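# Place the cart parcel upright in the desk row gap

## Task

On the desk, three parcels stand in a line with one gap between two of them. Take the parcel off the cart and set it into that gap, aligned with the line, with the arrows on its sides pointing upward. The three parcels already there must stay where they are and upright; a slight nudge is acceptable. Finish by releasing the parcel and moving the robot away. The robot must not topple or be left tilted, and the placed parcel must stay put without the robot holding it.

## Robot and tools

Robot: a Rainbow Robotics RB-Y1 with a two-wheel drive base plus two rear casters (0.66 m long, 0.58 m wide, front edge 0.10 m ahead of the drive axle), a folding leg and torso, a head with a camera, and two 7-joint arms, each ending in a parallel gripper with its own wrist camera. Cameras: head_camera, left_wrist_camera, right_wrist_camera.

Frames. Base frame: origin on the floor midway between the drive wheels, x forward, y left, z up. The reported chest, left_hand and right_hand poses are in this frame. chest is a spine point 0.08 m below the shoulders, x pointing where the chest faces. Each hand point lies between its finger pads; fingers point along the hand's -z and close along its x. Printed hand positions can be off, more so at full reach. Odometry frame is the base frame at scene start; base_odometry counts wheel turns only (slip looks like travel), heading positive left, -3.142 to 3.142.

execute_actions(actions, cameras). actions is a list holding one action or none (empty just reports state and images). An action may contain:
- base: exactly one of {"translate_m": d}, a straight drive offset from the current spot in metres, forward positive, -3 to 3; or {"rotate_rad": d}, an in-place turn offset in radians, left/counter-clockwise positive, -3.2 to 3.2. No sideways motion. Offsets count from the position in the last state report. Commands needing over 8.667 s are refused.
- joints: one object of absolute joint targets keyed by name (not offsets). Torso: torso_squat_rad 0 to 1.2 (bigger lowers chest), torso_shift_rad -0.3 to 0.6 (positive hips forward), torso_pitch_rad -0.2 to 1.4 (positive leans forward), torso_yaw_rad -1.5 to 1.5 (positive left). Combined torso limits: squat+shift <= 1.52; squat-shift+pitch <= 1.57; shift+0.5 pitch-0.4 squat <= 0.7; shift+0.3 pitch-0.5 squat <= 0.39; breaking one leaves commanded torso joints short and off_target. Each arm, prefix left_ or right_: shoulder_pitch_rad -2.356 to 2.356 (negative raises arm forward); shoulder_roll_rad left 0 to 3.141, right -3.141 to 0 (away from body lifts outward); shoulder_yaw_rad -2.094 to 2.094 (positive left on both); elbow_rad -2.617 to 0.01 (negative bends); forearm_roll_rad -3.141 to 3.141; wrist_pitch_rad -1.57 to 1.919 (negative tips hand forward); hand_roll_rad -2.705 to 2.705; gripper_m 0 to 0.1 metres of pad opening. Head: head_pan_rad -0.523 to 0.523 (positive left, relative to chest), head_tilt_rad -0.35 to 1.57 (positive down). Radians for joints; tolerance ±0.02 rad, grippers ±0.004 m.
- speeds: caps for this action only, translate_m 0.05 to 0.4 m/s, rotate_rad 0.1 to 1.509 rad/s (defaults are the top values).
- min_time_s: 0.1 to 8, the shortest duration for each arm and head motion.
All parts of an action start together. Unknown keys or out-of-range values cause refusal with no motion. Omitted joints may still be driving at earlier targets. Top joint speeds: arms 1 rad/s (wrist joints and forearm roll 1.5), head 1.5, squat and pitch 0.3, shift 0.15, torso yaw 0.6, grippers 0.1 m/s. No action exceeds 15 s. cameras: list of names or "all"; omitted/null means all, [] none; images arrive in the order the pictures line gives.

wait(seconds 0 to 10): no new commands, returns state and images. zoom_image(camera, region [x0,y0,x1,y1] pixels, top-left origin, up to 504x504) enlarges part of that camera's latest image. read_manual(section) only returns licence texts. finished_scene(scene) ends the current scene permanently and reports success; pass the current scene number, only after the result is stable.

Result lines. base_status and joint_status tell how each motion ended: done (for base, wheels turned the commanded amount even if slipping), off_target, contact_stop (torso/arms hit something firm), time_out, limit_stop_at_<name>, stopped_with_arm (torso halted because an arm contact-stopped), limit_stop_at_own_body (guard halted before self-contact; move the arm or torso apart). A contact_stop, time_out or stopped_with_arm in one member halts its whole group (torso; each arm's seven joints), dropping old targets. "joint command not followed" plus a cause line means an arm's targets were withheld by the self/arm-to-arm check; those joints show not_followed and may be retried each action until valid. on_its_own lists what the call did not command; "held at" is a held target, not a position. Motor temperatures list per-arm values in joint_positions order; MOTOR HOT appears at 65 °C, and at 80 °C an OVER-TEMPERATURE FAULT brakes the arm (limit_stop_at_motor_heat); resend targets afterward. A stop report cancels later robot calls in the same reply.

Gripping: command an opening at least 0.005 m below the object's width; off_target is then expected. Each arm handles 3 kg; heavy loads far forward can tip the robot with nothing stopping it.

Avoid: base collisions (it keeps driving into furniture and may keep pushing; a bent leg can protrude past the front edge and can shove the robot backward unnoticed). After a stop, first back off the arms in their own action, then the torso. Exception: if both hands hold one object and the torso contact-stops immediately with nothing in the way, resend all arm joints (not grippers) at their reported values, then the torso command. Never let the arms strike or press each other, grippers included; hand-to-hand contact is not checked. Joint torque at its limit (shoulders 66.5, elbow 34.2, wrist joints 23.7 N m, load included) freezes the robot 10 s. Also avoid drops, slams, hard pushes and knocking parcels over. The robot holds its last command while you think.

Each tool is called after "Call:" as a command line: name --argument value for each argument, lists and objects as JSON in quotes; but a table of rows of numbers goes row by row, as --pt "numbers of a row", without its own name.

## Session

Call:
execute_actions --actions '[]'

Scene clock: 0.00 s.
Motor temperatures (°C, as the motors report them): left_arm=[36 32 34 34 39 36 39] | right_arm=[31 34 34 35 39 37 35]
base_odometry: x=+0.000 y=+0.000 heading=+0.000 (m, m, rad; odometry frame)
base_status: not commanded
joint_positions: torso_squat_rad=+0.350 torso_shift_rad=+0.000 torso_pitch_rad=+0.000 torso_yaw_rad=-0.001 left_shoulder_pitch_rad=+0.031 left_shoulder_roll_rad=+0.037 left_shoulder_yaw_rad=-0.018 left_elbow_rad=-0.232 left_forearm_roll_rad=-0.051 left_wrist_pitch_rad=-0.008 left_hand_roll_rad=+0.022 left_gripper_m=+0.100 right_shoulder_pitch_rad=+0.017 right_shoulder_roll_rad=-0.008 right_shoulder_yaw_rad=-0.005 right_elbow_rad=-0.171 right_forearm_roll_rad=-0.010 right_wrist_pitch_rad=+0.024 right_hand_roll_rad=-0.038 right_gripper_m=+0.101 head_pan_rad=+0.000 head_tilt_rad=+0.400
joint_status: not commanded
chest: x=-0.2279 y=+0.0010 z=+1.2476 quat_wxyz=(+1.000, -0.001, +0.000, +0.000) (m; base frame)
left_hand: x=-0.1358 y=+0.2469 z=+0.5685 quat_wxyz=(+0.994, +0.018, -0.104, -0.021) (m; base frame)
right_hand: x=-0.1624 y=-0.2270 z=+0.5652 quat_wxyz=(+0.997, -0.004, -0.065, -0.029) (m; base frame)
pictures: head_camera, left_wrist_camera, right_wrist_camera
Images, in order (width x height): head_camera 896x504, left_wrist_camera 644x364, right_wrist_camera 644x364.

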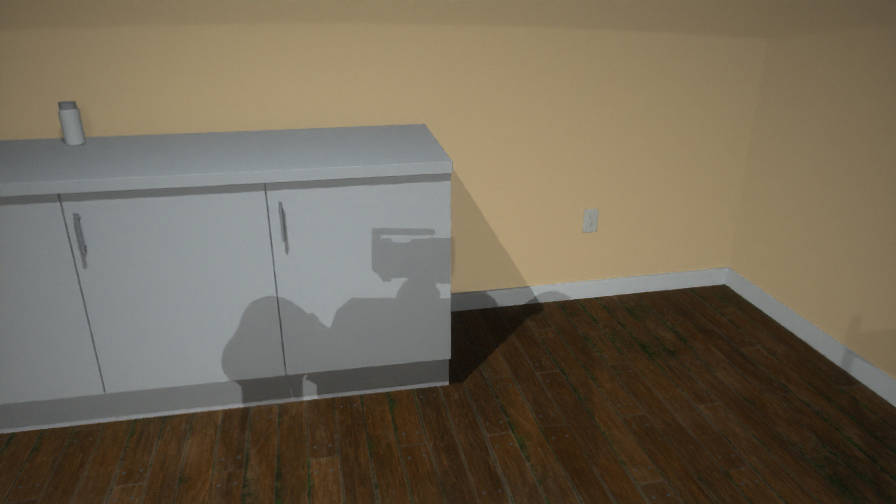

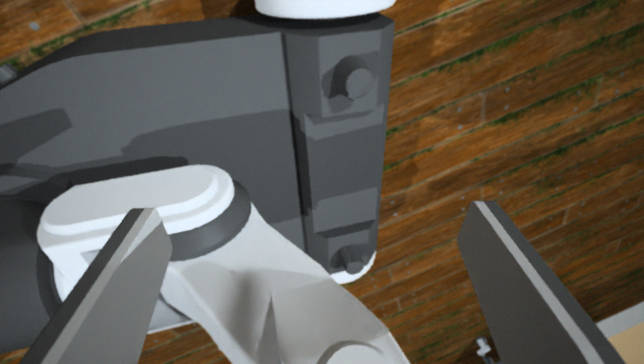

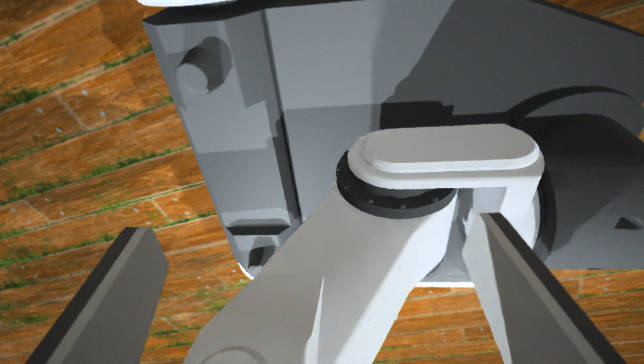

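The cart seems to be on the right.

Call:
execute_actions --actions '[{"base":{"rotate_rad":-1.3},"joints":{"head_pan_rad":-0.3,"head_tilt_rad":0.5}}]' --cameras '["head_camera"]'

Scene clock: 7.30 s.
Motor temperatures (°C, as the motors report them): left_arm=[36 32 34 34 39 36 39] | right_arm=[31 34 34 35 39 37 35]
base_odometry: x=+0.000 y=+0.000 heading=-1.299 (m, m, rad; odometry frame)
base_status: done
joint_positions: torso_squat_rad=+0.350 torso_shift_rad=+0.000 torso_pitch_rad=+0.000 torso_yaw_rad=-0.001 left_shoulder_pitch_rad=+0.031 left_shoulder_roll_rad=+0.037 left_shoulder_yaw_rad=-0.018 left_elbow_rad=-0.232 left_forearm_roll_rad=-0.051 left_wrist_pitch_rad=-0.008 left_hand_roll_rad=+0.022 left_gripper_m=+0.100 right_shoulder_pitch_rad=+0.017 right_shoulder_roll_rad=-0.008 right_shoulder_yaw_rad=-0.005 right_elbow_rad=-0.171 right_forearm_roll_rad=-0.010 right_wrist_pitch_rad=+0.024 right_hand_roll_rad=-0.038 right_gripper_m=+0.101 head_pan_rad=-0.300 head_tilt_rad=+0.500
joint_status: all done
chest: x=-0.2279 y=+0.0010 z=+1.2476 quat_wxyz=(+1.000, -0.001, +0.000, +0.000) (m; base frame)
left_hand: x=-0.1358 y=+0.2469 z=+0.5685 quat_wxyz=(+0.994, +0.018, -0.104, -0.021) (m; base frame)
right_hand: x=-0.1624 y=-0.2270 z=+0.5652 quat_wxyz=(+0.997, -0.004, -0.065, -0.029) (m; base frame)
pictures: head_camera
Images, in order (width x height): head_camera 896x504.

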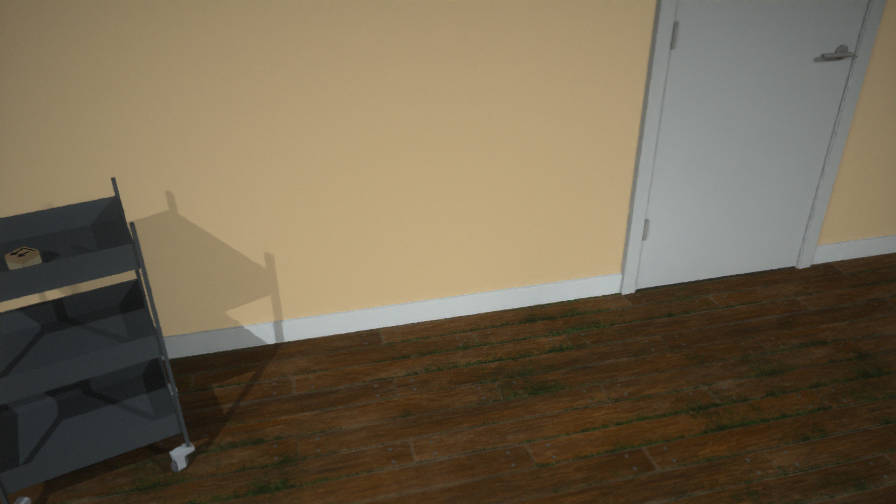

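Call:
execute_actions --actions '[{"base":{"rotate_rad":0.35},"joints":{"head_pan_rad":0,"head_tilt_rad":0.6}}]' --cameras '["head_camera"]'

Scene clock: 12.93 s.
Motor temperatures (°C, as the motors report them): left_arm=[36 32 34 34 39 36 39] | right_arm=[31 34 34 35 39 37 35]
base_odometry: x=+0.000 y=+0.000 heading=-0.951 (m, m, rad; odometry frame)
base_status: done
joint_positions: torso_squat_rad=+0.350 torso_shift_rad=+0.000 torso_pitch_rad=+0.000 torso_yaw_rad=-0.001 left_shoulder_pitch_rad=+0.031 left_shoulder_roll_rad=+0.037 left_shoulder_yaw_rad=-0.018 left_elbow_rad=-0.232 left_forearm_roll_rad=-0.051 left_wrist_pitch_rad=-0.008 left_hand_roll_rad=+0.022 left_gripper_m=+0.100 right_shoulder_pitch_rad=+0.017 right_shoulder_roll_rad=-0.008 right_shoulder_yaw_rad=-0.005 right_elbow_rad=-0.171 right_forearm_roll_rad=-0.010 right_wrist_pitch_rad=+0.024 right_hand_roll_rad=-0.038 right_gripper_m=+0.101 head_pan_rad=+0.000 head_tilt_rad=+0.600
joint_status: all done
chest: x=-0.2279 y=+0.0010 z=+1.2476 quat_wxyz=(+1.000, -0.001, +0.000, +0.000) (m; base frame)
left_hand: x=-0.1358 y=+0.2469 z=+0.5685 quat_wxyz=(+0.994, +0.018, -0.104, -0.021) (m; base frame)
right_hand: x=-0.1624 y=-0.2270 z=+0.5652 quat_wxyz=(+0.997, -0.004, -0.065, -0.029) (m; base frame)
pictures: head_camera
Images, in order (width x height): head_camera 896x504.

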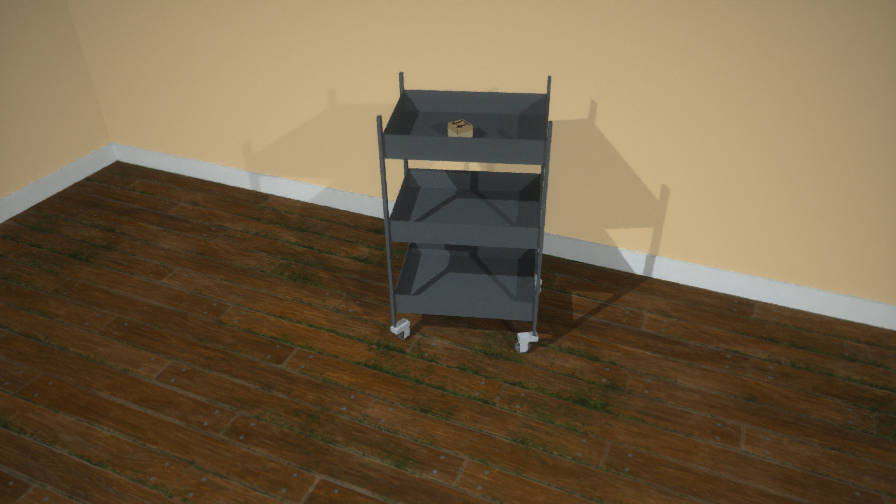

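Call:
execute_actions --actions '[{"base":{"translate_m":0.95},"joints":{"head_tilt_rad":0.9}}]' --cameras '["head_camera"]'

Call:
zoom_image --camera "head_camera" --region '[380,40,580,200]'

Scene clock: 21.83 s.
Motor temperatures (°C, as the motors report them): left_arm=[36 32 34 34 39 36 39] | right_arm=[31 34 34 35 39 37 35]
base_odometry: x=+0.552 y=-0.774 heading=-0.952 (m, m, rad; odometry frame)
base_status: done
joint_positions: torso_squat_rad=+0.350 torso_shift_rad=+0.000 torso_pitch_rad=+0.000 torso_yaw_rad=-0.001 left_shoulder_pitch_rad=+0.031 left_shoulder_roll_rad=+0.037 left_shoulder_yaw_rad=-0.018 left_elbow_rad=-0.232 left_forearm_roll_rad=-0.051 left_wrist_pitch_rad=-0.008 left_hand_roll_rad=+0.022 left_gripper_m=+0.100 right_shoulder_pitch_rad=+0.017 right_shoulder_roll_rad=-0.008 right_shoulder_yaw_rad=-0.005 right_elbow_rad=-0.171 right_forearm_roll_rad=-0.010 right_wrist_pitch_rad=+0.024 right_hand_roll_rad=-0.038 right_gripper_m=+0.101 head_pan_rad=+0.000 head_tilt_rad=+0.900
joint_status: all done
chest: x=-0.2278 y=+0.0010 z=+1.2476 quat_wxyz=(+1.000, -0.001, +0.000, +0.000) (m; base frame)
left_hand: x=-0.1357 y=+0.2469 z=+0.5685 quat_wxyz=(+0.994, +0.018, -0.104, -0.021) (m; base frame)
right_hand: x=-0.1623 y=-0.2270 z=+0.5652 quat_wxyz=(+0.997, -0.004, -0.065, -0.029) (m; base frame)
pictures: head_camera
Images, in order (width x height): head_camera 896x504.

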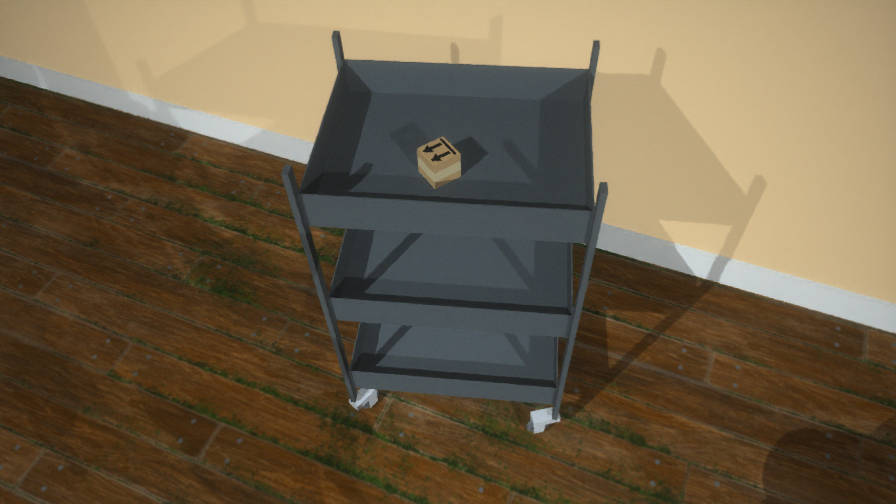

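Region (380, 40, 580, 200) of head_camera's 896x504 image, scaled by 2.520, with more detail than that image has; it fills the top 403 rows of this view, and the rest is white.

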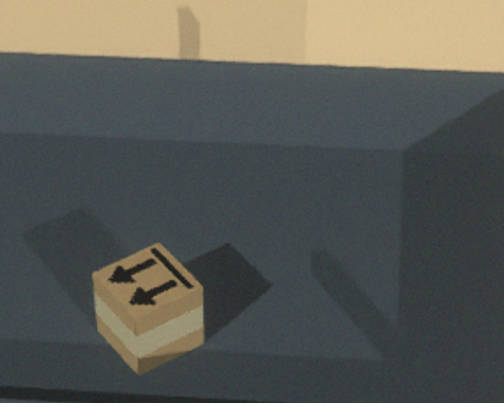

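Call:
execute_actions --actions '[{"base":{"translate_m":0.3},"speeds":{"translate_m":0.08},"joints":{"torso_squat_rad":0.3,"torso_shift_rad":0.2,"head_tilt_rad":1.1,"left_shoulder_pitch_rad":-0.271,"left_shoulder_roll_rad":0.15,"left_shoulder_yaw_rad":-0.261,"left_elbow_rad":-1.386,"left_forearm_roll_rad":0.764,"left_wrist_pitch_rad":1.004,"left_hand_roll_rad":0.745}}]' --cameras '["head_camera","left_wrist_camera"]'

Scene clock: 78.00 s.
Motor temperatures (°C, as the motors report them): left_arm=[36 32 34 34 39 36 39] | right_arm=[31 34 34 35 39 37 35]
base_odometry: x=+0.725 y=-1.018 heading=-0.953 (m, m, rad; odometry frame)
base_status: done
joint_positions: torso_squat_rad=+0.300 torso_shift_rad=+0.200 torso_pitch_rad=+0.001 torso_yaw_rad=-0.001 left_shoulder_pitch_rad=-0.271 left_shoulder_roll_rad=+0.150 left_shoulder_yaw_rad=-0.261 left_elbow_rad=-1.386 left_forearm_roll_rad=+0.764 left_wrist_pitch_rad=+1.004 left_hand_roll_rad=+0.745 left_gripper_m=+0.100 right_shoulder_pitch_rad=+0.017 right_shoulder_roll_rad=-0.008 right_shoulder_yaw_rad=-0.005 right_elbow_rad=-0.171 right_forearm_roll_rad=-0.010 right_wrist_pitch_rad=+0.024 right_hand_roll_rad=-0.038 right_gripper_m=+0.101 head_pan_rad=+0.000 head_tilt_rad=+1.100
joint_status: all done
chest: x=-0.0949 y=+0.0010 z=+1.2453 quat_wxyz=(+1.000, -0.001, +0.000, +0.000) (m; base frame)
left_hand: x=+0.3416 y=+0.0378 z=+0.8804 quat_wxyz=(+0.885, -0.367, -0.109, +0.266) (m; base frame)
right_hand: x=-0.0296 y=-0.2270 z=+0.5629 quat_wxyz=(+0.997, -0.004, -0.065, -0.029) (m; base frame)
pictures: head_camera, left_wrist_camera
Images, in order (width x height): head_camera 896x504, left_wrist_camera 644x364.

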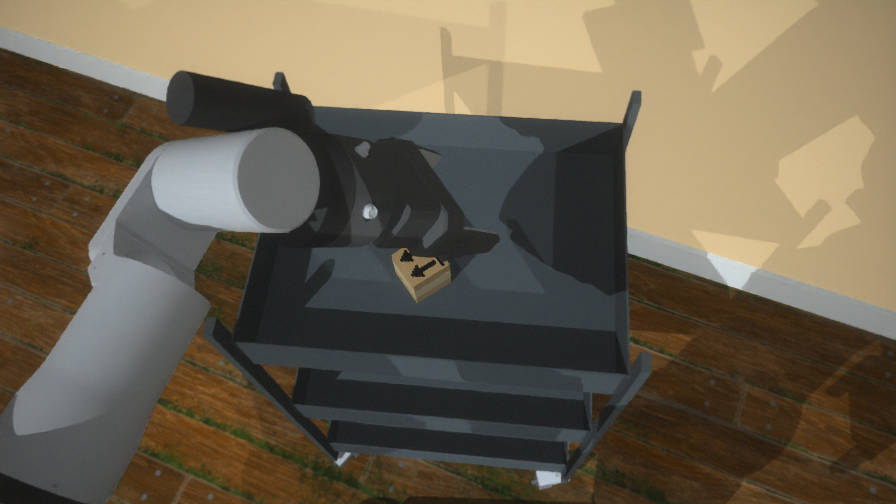

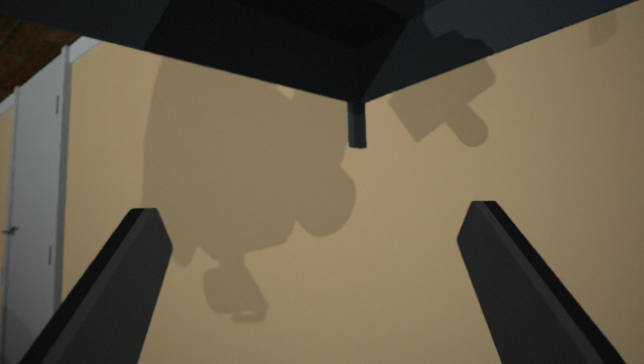

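Call:
execute_actions --actions '[{"joints":{"torso_squat_rad":0.55,"torso_yaw_rad":0.05,"left_shoulder_roll_rad":0.2}}]' --cameras '["head_camera","left_wrist_camera"]'

Scene clock: 87.07 s.
Motor temperatures (°C, as the motors report them): left_arm=[36 32 34 34 39 36 39] | right_arm=[31 34 34 35 39 37 35]
base_odometry: x=+0.725 y=-1.018 heading=-0.953 (m, m, rad; odometry frame)
base_status: not commanded
joint_positions: torso_squat_rad=+0.550 torso_shift_rad=+0.200 torso_pitch_rad=+0.000 torso_yaw_rad=+0.050 left_shoulder_pitch_rad=-0.271 left_shoulder_roll_rad=+0.200 left_shoulder_yaw_rad=-0.261 left_elbow_rad=-1.386 left_forearm_roll_rad=+0.764 left_wrist_pitch_rad=+1.004 left_hand_roll_rad=+0.745 left_gripper_m=+0.100 right_shoulder_pitch_rad=+0.017 right_shoulder_roll_rad=-0.008 right_shoulder_yaw_rad=-0.005 right_elbow_rad=-0.171 right_forearm_roll_rad=-0.010 right_wrist_pitch_rad=+0.024 right_hand_roll_rad=-0.038 right_gripper_m=+0.101 head_pan_rad=+0.000 head_tilt_rad=+1.100
joint_status: all done
chest: x=-0.1095 y=+0.0009 z=+1.1748 quat_wxyz=(+1.000, -0.001, +0.000, +0.025) (m; base frame)
left_hand: x=+0.3276 y=+0.0871 z=+0.8039 quat_wxyz=(+0.884, -0.342, -0.129, +0.290) (m; base frame)
right_hand: x=-0.0325 y=-0.2235 z=+0.4924 quat_wxyz=(+0.998, -0.002, -0.066, -0.004) (m; base frame)
pictures: head_camera, left_wrist_camera
Images, in order (width x height): head_camera 896x504, left_wrist_camera 644x364.

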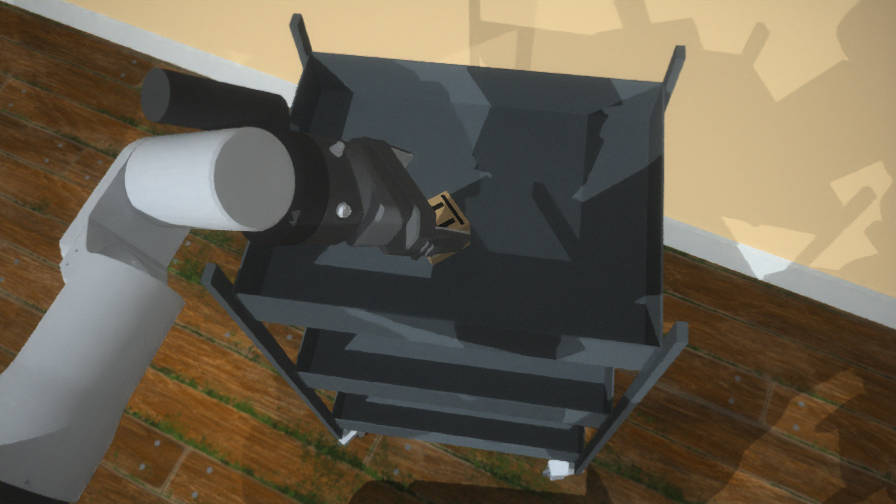

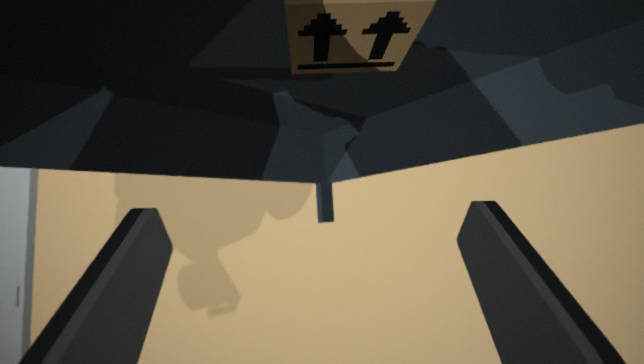

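Call:
execute_actions --actions '[{"base":{"translate_m":0.03},"joints":{"torso_squat_rad":0.64}}]' --cameras '["head_camera","left_wrist_camera"]'

Scene clock: 95.00 s.
Motor temperatures (°C, as the motors report them): left_arm=[36 32 34 34 39 36 39] | right_arm=[31 34 34 35 39 37 35]
base_odometry: x=+0.743 y=-1.042 heading=-0.953 (m, m, rad; odometry frame)
base_status: done
joint_positions: torso_squat_rad=+0.640 torso_shift_rad=+0.200 torso_pitch_rad=+0.000 torso_yaw_rad=+0.050 left_shoulder_pitch_rad=-0.271 left_shoulder_roll_rad=+0.200 left_shoulder_yaw_rad=-0.261 left_elbow_rad=-1.386 left_forearm_roll_rad=+0.764 left_wrist_pitch_rad=+1.004 left_hand_roll_rad=+0.745 left_gripper_m=+0.100 right_shoulder_pitch_rad=+0.017 right_shoulder_roll_rad=-0.008 right_shoulder_yaw_rad=-0.005 right_elbow_rad=-0.171 right_forearm_roll_rad=-0.010 right_wrist_pitch_rad=+0.024 right_hand_roll_rad=-0.038 right_gripper_m=+0.101 head_pan_rad=+0.000 head_tilt_rad=+1.100
joint_status: all done
chest: x=-0.1164 y=+0.0009 z=+1.1402 quat_wxyz=(+1.000, -0.001, +0.000, +0.025) (m; base frame)
left_hand: x=+0.3206 y=+0.0871 z=+0.7693 quat_wxyz=(+0.884, -0.342, -0.129, +0.291) (m; base frame)
right_hand: x=-0.0395 y=-0.2235 z=+0.4578 quat_wxyz=(+0.998, -0.002, -0.066, -0.004) (m; base frame)
pictures: head_camera, left_wrist_camera
Images, in order (width x height): head_camera 896x504, left_wrist_camera 644x364.

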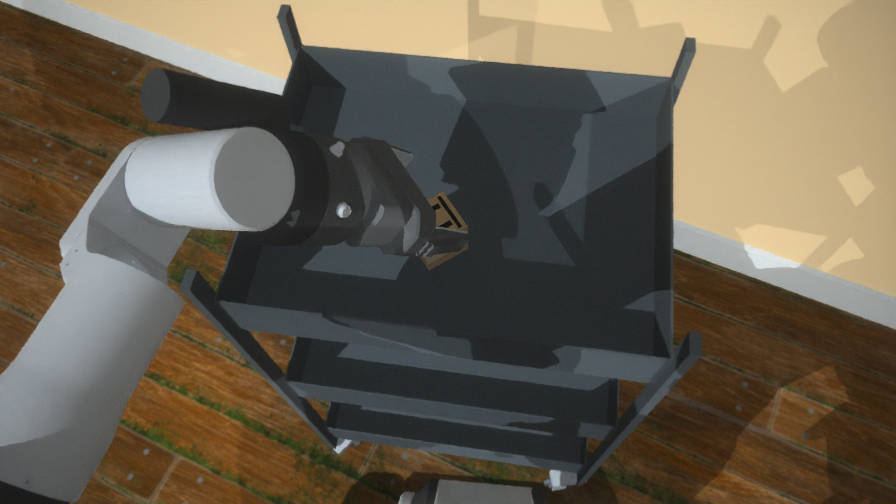

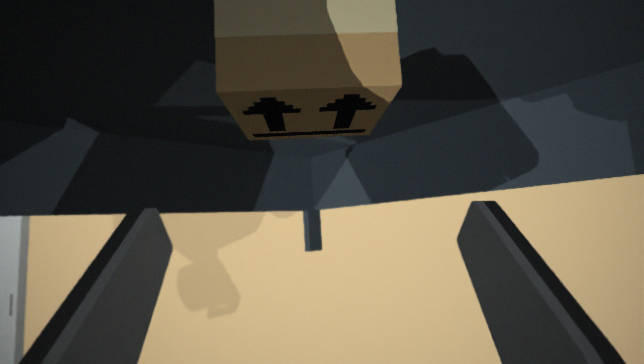

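Call:
execute_actions --actions '[{"base":{"translate_m":0.008},"joints":{"torso_squat_rad":0.76}}]' --cameras '["head_camera","left_wrist_camera"]'

Scene clock: 103.43 s.
Motor temperatures (°C, as the motors report them): left_arm=[37 32 34 34 39 36 39] | right_arm=[31 34 34 35 39 37 35]
base_odometry: x=+0.748 y=-1.049 heading=-0.954 (m, m, rad; odometry frame)
base_status: done
joint_positions: torso_squat_rad=+0.760 torso_shift_rad=+0.200 torso_pitch_rad=+0.000 torso_yaw_rad=+0.050 left_shoulder_pitch_rad=-0.271 left_shoulder_roll_rad=+0.200 left_shoulder_yaw_rad=-0.261 left_elbow_rad=-1.386 left_forearm_roll_rad=+0.764 left_wrist_pitch_rad=+1.004 left_hand_roll_rad=+0.745 left_gripper_m=+0.100 right_shoulder_pitch_rad=+0.017 right_shoulder_roll_rad=-0.008 right_shoulder_yaw_rad=-0.005 right_elbow_rad=-0.171 right_forearm_roll_rad=-0.010 right_wrist_pitch_rad=+0.024 right_hand_roll_rad=-0.038 right_gripper_m=+0.101 head_pan_rad=+0.000 head_tilt_rad=+1.100
joint_status: all done
chest: x=-0.1272 y=+0.0009 z=+1.0872 quat_wxyz=(+1.000, -0.001, +0.000, +0.025) (m; base frame)
left_hand: x=+0.3098 y=+0.0870 z=+0.7163 quat_wxyz=(+0.884, -0.342, -0.129, +0.290) (m; base frame)
right_hand: x=-0.0502 y=-0.2236 z=+0.4048 quat_wxyz=(+0.998, -0.002, -0.066, -0.004) (m; base frame)
pictures: head_camera, left_wrist_camera
Images, in order (width x height): head_camera 896x504, left_wrist_camera 644x364.

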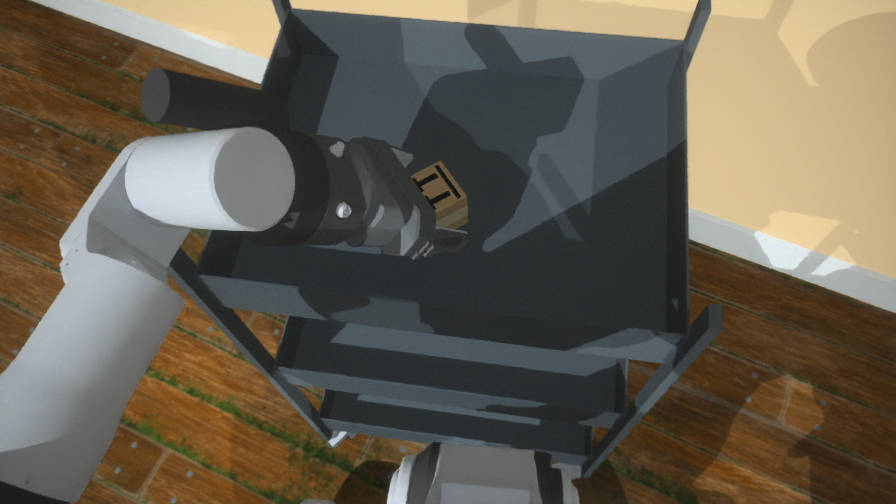

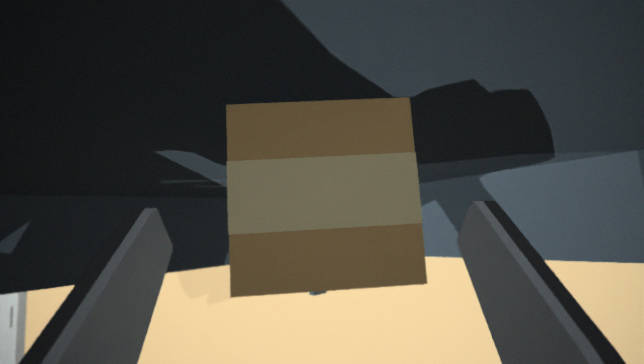

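Call:
execute_actions --actions '[{"base":{"translate_m":0.012},"joints":{"torso_squat_rad":0.78,"torso_yaw_rad":0.025}}]' --cameras '[]'

Call:
execute_actions --actions '[{"joints":{"left_gripper_m":0.035}}]' --cameras '["head_camera","left_wrist_camera"]'

Scene clock: 114.63 s.
Motor temperatures (°C, as the motors report them): left_arm=[37 32 34 34 39 36 39] | right_arm=[31 34 34 35 39 37 35]
base_odometry: x=+0.754 y=-1.059 heading=-0.954 (m, m, rad; odometry frame)
base_status: done
joint_positions: torso_squat_rad=+0.780 torso_shift_rad=+0.200 torso_pitch_rad=+0.000 torso_yaw_rad=+0.025 left_shoulder_pitch_rad=-0.271 left_shoulder_roll_rad=+0.200 left_shoulder_yaw_rad=-0.261 left_elbow_rad=-1.386 left_forearm_roll_rad=+0.764 left_wrist_pitch_rad=+1.004 left_hand_roll_rad=+0.745 left_gripper_m=+0.100 right_shoulder_pitch_rad=+0.017 right_shoulder_roll_rad=-0.008 right_shoulder_yaw_rad=-0.005 right_elbow_rad=-0.171 right_forearm_roll_rad=-0.010 right_wrist_pitch_rad=+0.024 right_hand_roll_rad=-0.038 right_gripper_m=+0.101 head_pan_rad=+0.000 head_tilt_rad=+1.100
joint_status: all done
chest: x=-0.1290 y=+0.0008 z=+1.0777 quat_wxyz=(+1.000, -0.001, +0.000, +0.013) (m; base frame)
left_hand: x=+0.3099 y=+0.0761 z=+0.7066 quat_wxyz=(+0.888, -0.344, -0.125, +0.280) (m; base frame)
right_hand: x=-0.0578 y=-0.2254 z=+0.3953 quat_wxyz=(+0.998, -0.003, -0.065, -0.016) (m; base frame)
pictures: none
No camera images: the call's "cameras" was empty. Leave "cameras" out to get every camera's image.

Scene clock: 115.77 s.
Motor temperatures (°C, as the motors report them): left_arm=[37 32 34 34 39 36 39] | right_arm=[31 34 34 35 39 37 35]
base_odometry: x=+0.754 y=-1.059 heading=-0.954 (m, m, rad; odometry frame)
base_status: not commanded
joint_positions: torso_squat_rad=+0.780 torso_shift_rad=+0.200 torso_pitch_rad=+0.000 torso_yaw_rad=+0.025 left_shoulder_pitch_rad=-0.271 left_shoulder_roll_rad=+0.200 left_shoulder_yaw_rad=-0.261 left_elbow_rad=-1.386 left_forearm_roll_rad=+0.764 left_wrist_pitch_rad=+1.004 left_hand_roll_rad=+0.745 left_gripper_m=+0.050 right_shoulder_pitch_rad=+0.017 right_shoulder_roll_rad=-0.008 right_shoulder_yaw_rad=-0.005 right_elbow_rad=-0.171 right_forearm_roll_rad=-0.010 right_wrist_pitch_rad=+0.024 right_hand_roll_rad=-0.038 right_gripper_m=+0.101 head_pan_rad=+0.000 head_tilt_rad=+1.100
joint_status: left_gripper_m off_target (ended at +0.050, target +0.035)
chest: x=-0.1290 y=+0.0008 z=+1.0777 quat_wxyz=(+1.000, -0.001, +0.000, +0.013) (m; base frame)
left_hand: x=+0.3099 y=+0.0761 z=+0.7066 quat_wxyz=(+0.888, -0.344, -0.125, +0.280) (m; base frame)
right_hand: x=-0.0578 y=-0.2254 z=+0.3953 quat_wxyz=(+0.998, -0.003, -0.065, -0.016) (m; base frame)
pictures: head_camera, left_wrist_camera
Images, in order (width x height): head_camera 896x504, left_wrist_camera 644x364.

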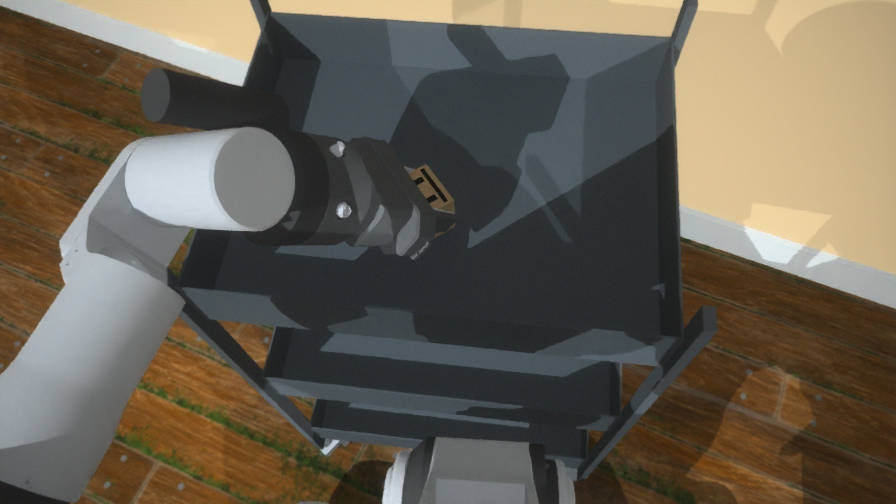

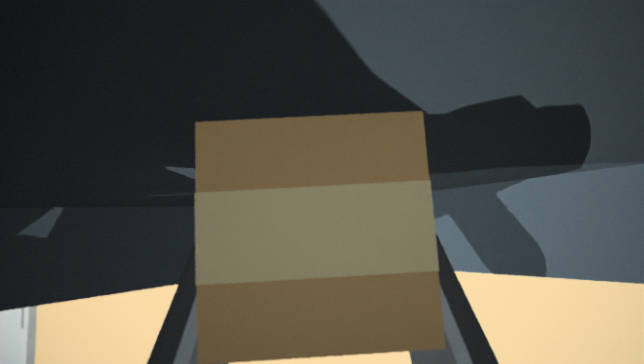

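Call:
execute_actions --actions '[{"joints":{"torso_squat_rad":0.3,"torso_yaw_rad":0}}]' --cameras '[]'

Call:
execute_actions --actions '[{"base":{"translate_m":-0.5},"min_time_s":2.5,"joints":{"torso_shift_rad":0,"head_tilt_rad":0.4,"left_shoulder_pitch_rad":0,"left_shoulder_roll_rad":0.03,"left_shoulder_yaw_rad":0,"left_elbow_rad":-1.5,"left_forearm_roll_rad":0,"left_wrist_pitch_rad":0.65,"left_hand_roll_rad":-1.57}}]' --cameras '[]'

Call:
execute_actions --actions '[{"base":{"rotate_rad":-2.0}}]' --cameras '["head_camera","left_wrist_camera"]'

Scene clock: 125.83 s.
Motor temperatures (°C, as the motors report them): left_arm=[37 32 34 34 39 36 39] | right_arm=[31 34 34 35 39 37 35]
base_odometry: x=+0.754 y=-1.059 heading=-0.954 (m, m, rad; odometry frame)
base_status: not commanded
joint_positions: torso_squat_rad=+0.300 torso_shift_rad=+0.200 torso_pitch_rad=+0.000 torso_yaw_rad=+0.000 left_shoulder_pitch_rad=-0.271 left_shoulder_roll_rad=+0.200 left_shoulder_yaw_rad=-0.261 left_elbow_rad=-1.386 left_forearm_roll_rad=+0.764 left_wrist_pitch_rad=+1.004 left_hand_roll_rad=+0.745 left_gripper_m=+0.050 right_shoulder_pitch_rad=+0.017 right_shoulder_roll_rad=-0.008 right_shoulder_yaw_rad=-0.005 right_elbow_rad=-0.171 right_forearm_roll_rad=-0.010 right_wrist_pitch_rad=+0.024 right_hand_roll_rad=-0.038 right_gripper_m=+0.101 head_pan_rad=+0.000 head_tilt_rad=+1.100
joint_status: all done
chest: x=-0.0949 y=+0.0010 z=+1.2453 quat_wxyz=(+1.000, -0.001, +0.000, +0.000) (m; base frame)
left_hand: x=+0.3457 y=+0.0653 z=+0.8742 quat_wxyz=(+0.891, -0.345, -0.120, +0.268) (m; base frame)
right_hand: x=-0.0295 y=-0.2270 z=+0.5629 quat_wxyz=(+0.997, -0.004, -0.065, -0.029) (m; base frame)
pictures: none
No camera images: the call's "cameras" was empty. Leave "cameras" out to get every camera's image.

Scene clock: 128.97 s.
Motor temperatures (°C, as the motors report them): left_arm=[37 32 34 34 39 36 39] | right_arm=[31 34 34 35 39 37 35]
base_odometry: x=+0.465 y=-0.651 heading=-0.956 (m, m, rad; odometry frame)
base_status: done
joint_positions: torso_squat_rad=+0.300 torso_shift_rad=+0.000 torso_pitch_rad=+0.000 torso_yaw_rad=+0.000 left_shoulder_pitch_rad=+0.000 left_shoulder_roll_rad=+0.030 left_shoulder_yaw_rad=+0.000 left_elbow_rad=-1.500 left_forearm_roll_rad=+0.000 left_wrist_pitch_rad=+0.650 left_hand_roll_rad=-1.570 left_gripper_m=+0.050 right_shoulder_pitch_rad=+0.017 right_shoulder_roll_rad=-0.008 right_shoulder_yaw_rad=-0.005 right_elbow_rad=-0.171 right_forearm_roll_rad=-0.010 right_wrist_pitch_rad=+0.024 right_hand_roll_rad=-0.038 right_gripper_m=+0.101 head_pan_rad=+0.000 head_tilt_rad=+0.400
joint_status: all done
chest: x=-0.2280 y=+0.0010 z=+1.2587 quat_wxyz=(+1.000, -0.001, +0.000, +0.000) (m; base frame)
left_hand: x=+0.2294 y=+0.2348 z=+0.8613 quat_wxyz=(+0.640, +0.301, -0.282, -0.648) (m; base frame)
right_hand: x=-0.1624 y=-0.2270 z=+0.5763 quat_wxyz=(+0.997, -0.004, -0.065, -0.029) (m; base frame)
pictures: none
No camera images: the call's "cameras" was empty. Leave "cameras" out to get every camera's image.

Scene clock: 133.33 s.
Motor temperatures (°C, as the motors report them): left_arm=[37 32 34 35 39 36 39] | right_arm=[31 34 34 35 39 37 35]
base_odometry: x=+0.465 y=-0.651 heading=-2.955 (m, m, rad; odometry frame)
base_status: done
joint_positions: torso_squat_rad=+0.300 torso_shift_rad=+0.000 torso_pitch_rad=+0.000 torso_yaw_rad=+0.000 left_shoulder_pitch_rad=+0.000 left_shoulder_roll_rad=+0.030 left_shoulder_yaw_rad=+0.000 left_elbow_rad=-1.500 left_forearm_roll_rad=+0.000 left_wrist_pitch_rad=+0.650 left_hand_roll_rad=-1.570 left_gripper_m=+0.050 right_shoulder_pitch_rad=+0.017 right_shoulder_roll_rad=-0.008 right_shoulder_yaw_rad=-0.005 right_elbow_rad=-0.171 right_forearm_roll_rad=-0.010 right_wrist_pitch_rad=+0.024 right_hand_roll_rad=-0.038 right_gripper_m=+0.101 head_pan_rad=+0.000 head_tilt_rad=+0.400
joint_status: not commanded
chest: x=-0.2280 y=+0.0010 z=+1.2587 quat_wxyz=(+1.000, -0.001, +0.000, +0.000) (m; base frame)
left_hand: x=+0.2293 y=+0.2348 z=+0.8613 quat_wxyz=(+0.640, +0.301, -0.282, -0.648) (m; base frame)
right_hand: x=-0.1624 y=-0.2270 z=+0.5763 quat_wxyz=(+0.997, -0.004, -0.065, -0.029) (m; base frame)
pictures: head_camera, left_wrist_camera
Images, in order (width x height): head_camera 896x504, left_wrist_camera 644x364.

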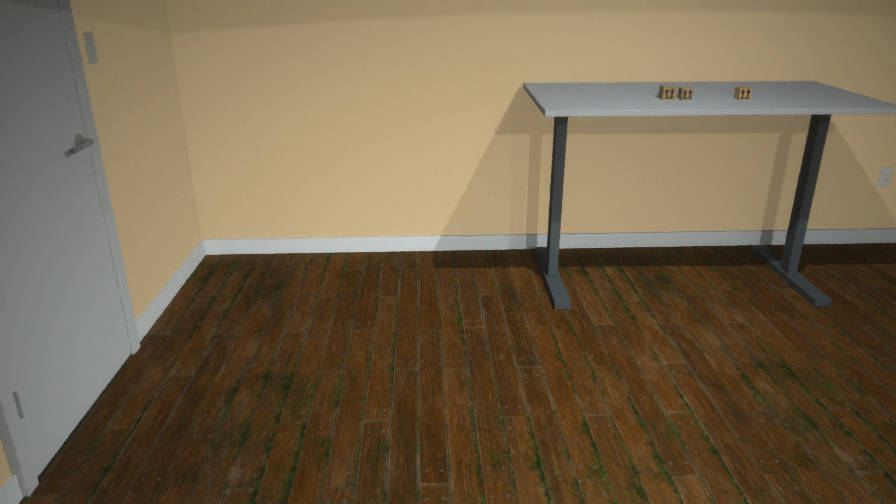

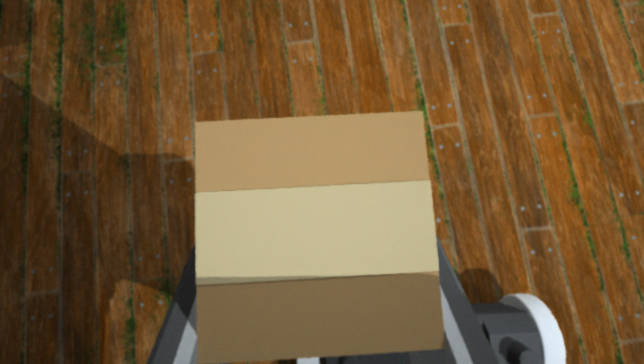

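Call:
execute_actions --actions '[{"base":{"rotate_rad":-0.68}}]' --cameras 95


Call:
execute_actions --actions '[{"base":{"rotate_rad":-0.68}}]' --cameras '["head_camera"]'

Scene clock: 147.10 s.
Motor temperatures (°C, as the motors report them): left_arm=[37 32 34 35 39 36 39] | right_arm=[31 34 34 35 39 37 35]
base_odometry: x=+0.466 y=-0.651 heading=+2.649 (m, m, rad; odometry frame)
base_status: done
joint_positions: torso_squat_rad=+0.300 torso_shift_rad=+0.000 torso_pitch_rad=+0.000 torso_yaw_rad=+0.000 left_shoulder_pitch_rad=+0.000 left_shoulder_roll_rad=+0.030 left_shoulder_yaw_rad=+0.000 left_elbow_rad=-1.500 left_forearm_roll_rad=+0.000 left_wrist_pitch_rad=+0.650 left_hand_roll_rad=-1.570 left_gripper_m=+0.050 right_shoulder_pitch_rad=+0.017 right_shoulder_roll_rad=-0.008 right_shoulder_yaw_rad=-0.005 right_elbow_rad=-0.171 right_forearm_roll_rad=-0.010 right_wrist_pitch_rad=+0.024 right_hand_roll_rad=-0.038 right_gripper_m=+0.101 head_pan_rad=+0.000 head_tilt_rad=+0.400
joint_status: not commanded
chest: x=-0.2280 y=+0.0010 z=+1.2587 quat_wxyz=(+1.000, -0.001, +0.000, +0.000) (m; base frame)
left_hand: x=+0.2293 y=+0.2348 z=+0.8613 quat_wxyz=(+0.640, +0.301, -0.282, -0.648) (m; base frame)
right_hand: x=-0.1624 y=-0.2270 z=+0.5763 quat_wxyz=(+0.997, -0.004, -0.065, -0.029) (m; base frame)
pictures: head_camera
Images, in order (width x height): head_camera 896x504.

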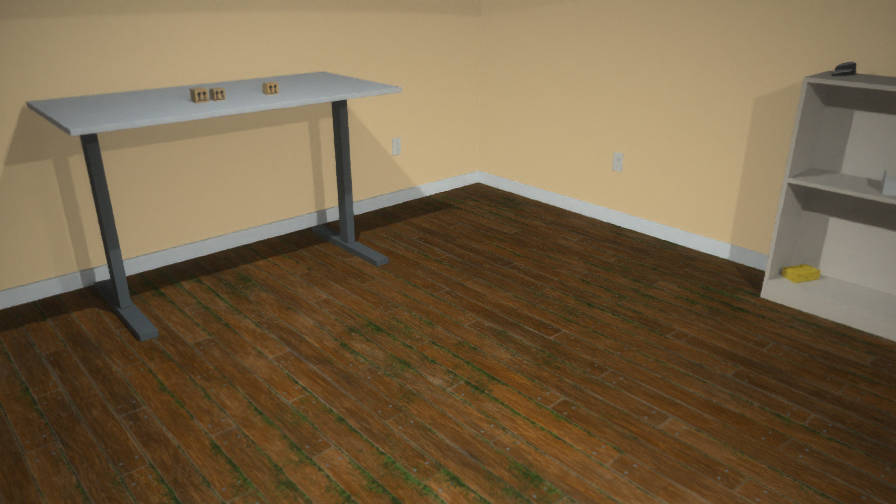

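Call:
execute_actions --actions '[{"base":{"translate_m":1.9}}]' --cameras '[]'

Call:
execute_actions --actions '[{"base":{"rotate_rad":0.77},"min_time_s":1.5,"joints":{"left_shoulder_pitch_rad":-0.629,"left_shoulder_roll_rad":0.063,"left_shoulder_yaw_rad":0.203,"left_elbow_rad":-1.3,"left_wrist_pitch_rad":1.05,"head_tilt_rad":0.6}}]' --cameras '["head_camera","left_wrist_camera"]'

Scene clock: 161.60 s.
Motor temperatures (°C, as the motors report them): left_arm=[37 32 34 35 39 36 39] | right_arm=[31 34 34 35 39 37 35]
base_odometry: x=-1.208 y=+0.249 heading=+2.648 (m, m, rad; odometry frame)
base_status: done
joint_positions: torso_squat_rad=+0.300 torso_shift_rad=+0.000 torso_pitch_rad=+0.000 torso_yaw_rad=+0.000 left_shoulder_pitch_rad=+0.000 left_shoulder_roll_rad=+0.030 left_shoulder_yaw_rad=+0.000 left_elbow_rad=-1.500 left_forearm_roll_rad=+0.000 left_wrist_pitch_rad=+0.650 left_hand_roll_rad=-1.570 left_gripper_m=+0.050 right_shoulder_pitch_rad=+0.016 right_shoulder_roll_rad=-0.008 right_shoulder_yaw_rad=-0.005 right_elbow_rad=-0.171 right_forearm_roll_rad=-0.010 right_wrist_pitch_rad=+0.024 right_hand_roll_rad=-0.038 right_gripper_m=+0.101 head_pan_rad=+0.000 head_tilt_rad=+0.400
joint_status: not commanded
chest: x=-0.2279 y=+0.0010 z=+1.2587 quat_wxyz=(+1.000, -0.001, +0.000, +0.000) (m; base frame)
left_hand: x=+0.2293 y=+0.2348 z=+0.8611 quat_wxyz=(+0.640, +0.300, -0.282, -0.648) (m; base frame)
right_hand: x=-0.1622 y=-0.2270 z=+0.5763 quat_wxyz=(+0.997, -0.004, -0.065, -0.029) (m; base frame)
pictures: none
No camera images: the call's "cameras" was empty. Leave "cameras" out to get every camera's image.

Scene clock: 164.43 s.
Motor temperatures (°C, as the motors report them): left_arm=[37 32 34 35 39 36 39] | right_arm=[31 34 34 35 39 37 35]
base_odometry: x=-1.208 y=+0.249 heading=-2.866 (m, m, rad; odometry frame)
base_status: done
joint_positions: torso_squat_rad=+0.300 torso_shift_rad=+0.000 torso_pitch_rad=+0.000 torso_yaw_rad=+0.000 left_shoulder_pitch_rad=-0.629 left_shoulder_roll_rad=+0.063 left_shoulder_yaw_rad=+0.203 left_elbow_rad=-1.300 left_forearm_roll_rad=+0.000 left_wrist_pitch_rad=+1.050 left_hand_roll_rad=-1.570 left_gripper_m=+0.050 right_shoulder_pitch_rad=+0.017 right_shoulder_roll_rad=-0.008 right_shoulder_yaw_rad=-0.005 right_elbow_rad=-0.171 right_forearm_roll_rad=-0.010 right_wrist_pitch_rad=+0.024 right_hand_roll_rad=-0.038 right_gripper_m=+0.101 head_pan_rad=+0.000 head_tilt_rad=+0.600
joint_status: all done
chest: x=-0.2279 y=+0.0010 z=+1.2587 quat_wxyz=(+1.000, -0.001, +0.000, +0.000) (m; base frame)
left_hand: x=+0.3788 y=+0.2208 z=+1.0288 quat_wxyz=(+0.645, +0.291, -0.292, -0.644) (m; base frame)
right_hand: x=-0.1623 y=-0.2270 z=+0.5763 quat_wxyz=(+0.997, -0.003, -0.065, -0.029) (m; base frame)
pictures: head_camera, left_wrist_camera
Images, in order (width x height): head_camera 896x504, left_wrist_camera 644x364.

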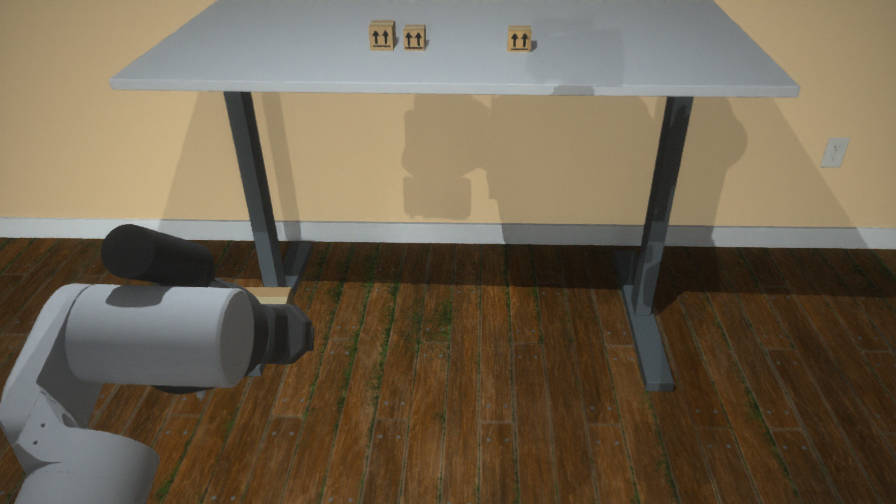

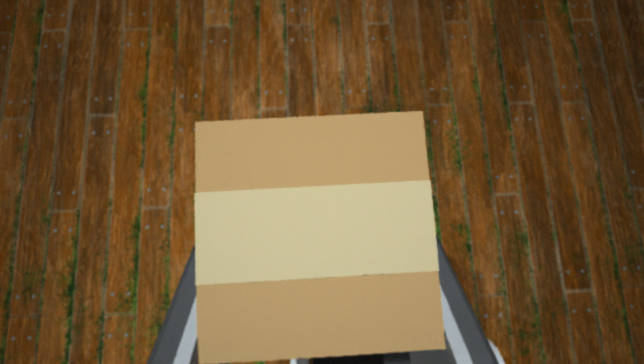

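Call:
execute_actions --actions '[{"base":{"rotate_rad":-0.33},"joints":{"left_elbow_rad":-1.6,"left_wrist_pitch_rad":1.35,"torso_squat_rad":0.1},"min_time_s":1.5}]' --cameras '[]'

Call:
execute_actions --actions '[{"base":{"translate_m":0.53}}]' --cameras '[]'

Call:
execute_actions --actions '[{"base":{"rotate_rad":0.33}}]' --cameras '["head_camera","left_wrist_camera"]'

Scene clock: 173.50 s.
Motor temperatures (°C, as the motors report them): left_arm=[37 32 34 35 39 36 39] | right_arm=[31 34 34 35 39 37 35]
base_odometry: x=-1.208 y=+0.249 heading=+3.088 (m, m, rad; odometry frame)
base_status: done
joint_positions: torso_squat_rad=+0.100 torso_shift_rad=+0.000 torso_pitch_rad=+0.000 torso_yaw_rad=+0.000 left_shoulder_pitch_rad=-0.629 left_shoulder_roll_rad=+0.063 left_shoulder_yaw_rad=+0.203 left_elbow_rad=-1.600 left_forearm_roll_rad=+0.000 left_wrist_pitch_rad=+1.350 left_hand_roll_rad=-1.570 left_gripper_m=+0.050 right_shoulder_pitch_rad=+0.017 right_shoulder_roll_rad=-0.008 right_shoulder_yaw_rad=-0.005 right_elbow_rad=-0.171 right_forearm_roll_rad=-0.010 right_wrist_pitch_rad=+0.024 right_hand_roll_rad=-0.038 right_gripper_m=+0.101 head_pan_rad=+0.000 head_tilt_rad=+0.600
joint_status: all done
chest: x=-0.2279 y=+0.0010 z=+1.2864 quat_wxyz=(+1.000, -0.001, +0.000, +0.000) (m; base frame)
left_hand: x=+0.3518 y=+0.2210 z=+1.1286 quat_wxyz=(+0.645, +0.291, -0.292, -0.644) (m; base frame)
right_hand: x=-0.1623 y=-0.2269 z=+0.6040 quat_wxyz=(+0.997, -0.004, -0.065, -0.029) (m; base frame)
pictures: none
No camera images: the call's "cameras" was empty. Leave "cameras" out to get every camera's image.

Scene clock: 176.50 s.
Motor temperatures (°C, as the motors report them): left_arm=[37 32 34 35 39 36 39] | right_arm=[31 34 34 35 39 37 35]
base_odometry: x=-1.737 y=+0.277 heading=+3.089 (m, m, rad; odometry frame)
base_status: done
joint_positions: torso_squat_rad=+0.100 torso_shift_rad=+0.000 torso_pitch_rad=+0.000 torso_yaw_rad=+0.000 left_shoulder_pitch_rad=-0.629 left_shoulder_roll_rad=+0.063 left_shoulder_yaw_rad=+0.203 left_elbow_rad=-1.600 left_forearm_roll_rad=+0.000 left_wrist_pitch_rad=+1.350 left_hand_roll_rad=-1.570 left_gripper_m=+0.050 right_shoulder_pitch_rad=+0.017 right_shoulder_roll_rad=-0.008 right_shoulder_yaw_rad=-0.005 right_elbow_rad=-0.171 right_forearm_roll_rad=-0.010 right_wrist_pitch_rad=+0.024 right_hand_roll_rad=-0.038 right_gripper_m=+0.101 head_pan_rad=+0.000 head_tilt_rad=+0.600
joint_status: not commanded
chest: x=-0.2279 y=+0.0010 z=+1.2864 quat_wxyz=(+1.000, -0.001, +0.000, +0.000) (m; base frame)
left_hand: x=+0.3518 y=+0.2210 z=+1.1287 quat_wxyz=(+0.645, +0.291, -0.292, -0.644) (m; base frame)
right_hand: x=-0.1623 y=-0.2269 z=+0.6040 quat_wxyz=(+0.997, -0.004, -0.065, -0.029) (m; base frame)
pictures: none
No camera images: the call's "cameras" was empty. Leave "cameras" out to get every camera's image.

Scene clock: 178.73 s.
Motor temperatures (°C, as the motors report them): left_arm=[37 32 34 35 39 36 39] | right_arm=[31 34 34 35 39 37 35]
base_odometry: x=-1.737 y=+0.277 heading=-2.864 (m, m, rad; odometry frame)
base_status: done
joint_positions: torso_squat_rad=+0.100 torso_shift_rad=+0.000 torso_pitch_rad=+0.000 torso_yaw_rad=+0.000 left_shoulder_pitch_rad=-0.629 left_shoulder_roll_rad=+0.063 left_shoulder_yaw_rad=+0.203 left_elbow_rad=-1.600 left_forearm_roll_rad=+0.000 left_wrist_pitch_rad=+1.350 left_hand_roll_rad=-1.570 left_gripper_m=+0.050 right_shoulder_pitch_rad=+0.017 right_shoulder_roll_rad=-0.008 right_shoulder_yaw_rad=-0.005 right_elbow_rad=-0.171 right_forearm_roll_rad=-0.010 right_wrist_pitch_rad=+0.024 right_hand_roll_rad=-0.038 right_gripper_m=+0.101 head_pan_rad=+0.000 head_tilt_rad=+0.600
joint_status: not commanded
chest: x=-0.2279 y=+0.0010 z=+1.2864 quat_wxyz=(+1.000, -0.001, +0.000, +0.000) (m; base frame)
left_hand: x=+0.3518 y=+0.2209 z=+1.1287 quat_wxyz=(+0.645, +0.291, -0.292, -0.644) (m; base frame)
right_hand: x=-0.1623 y=-0.2269 z=+0.6040 quat_wxyz=(+0.997, -0.003, -0.065, -0.029) (m; base frame)
pictures: head_camera, left_wrist_camera
Images, in order (width x height): head_camera 896x504, left_wrist_camera 644x364.

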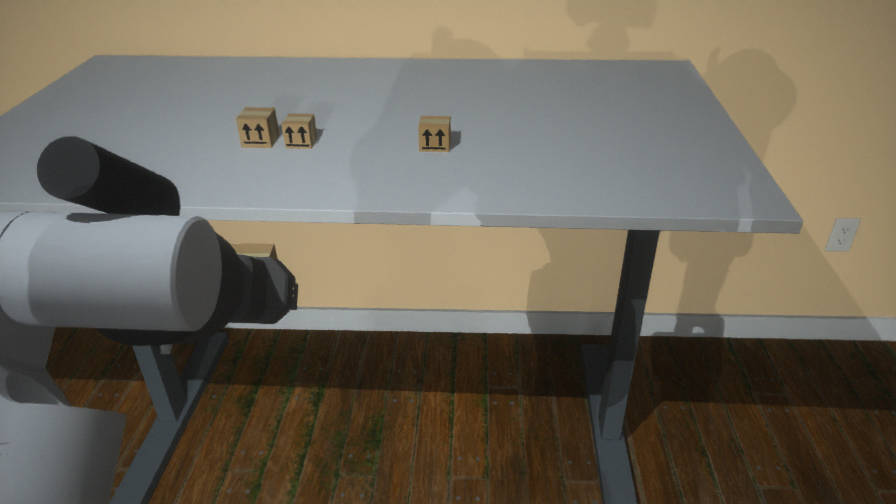

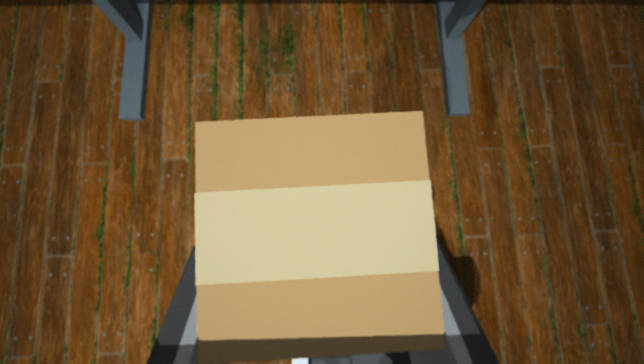

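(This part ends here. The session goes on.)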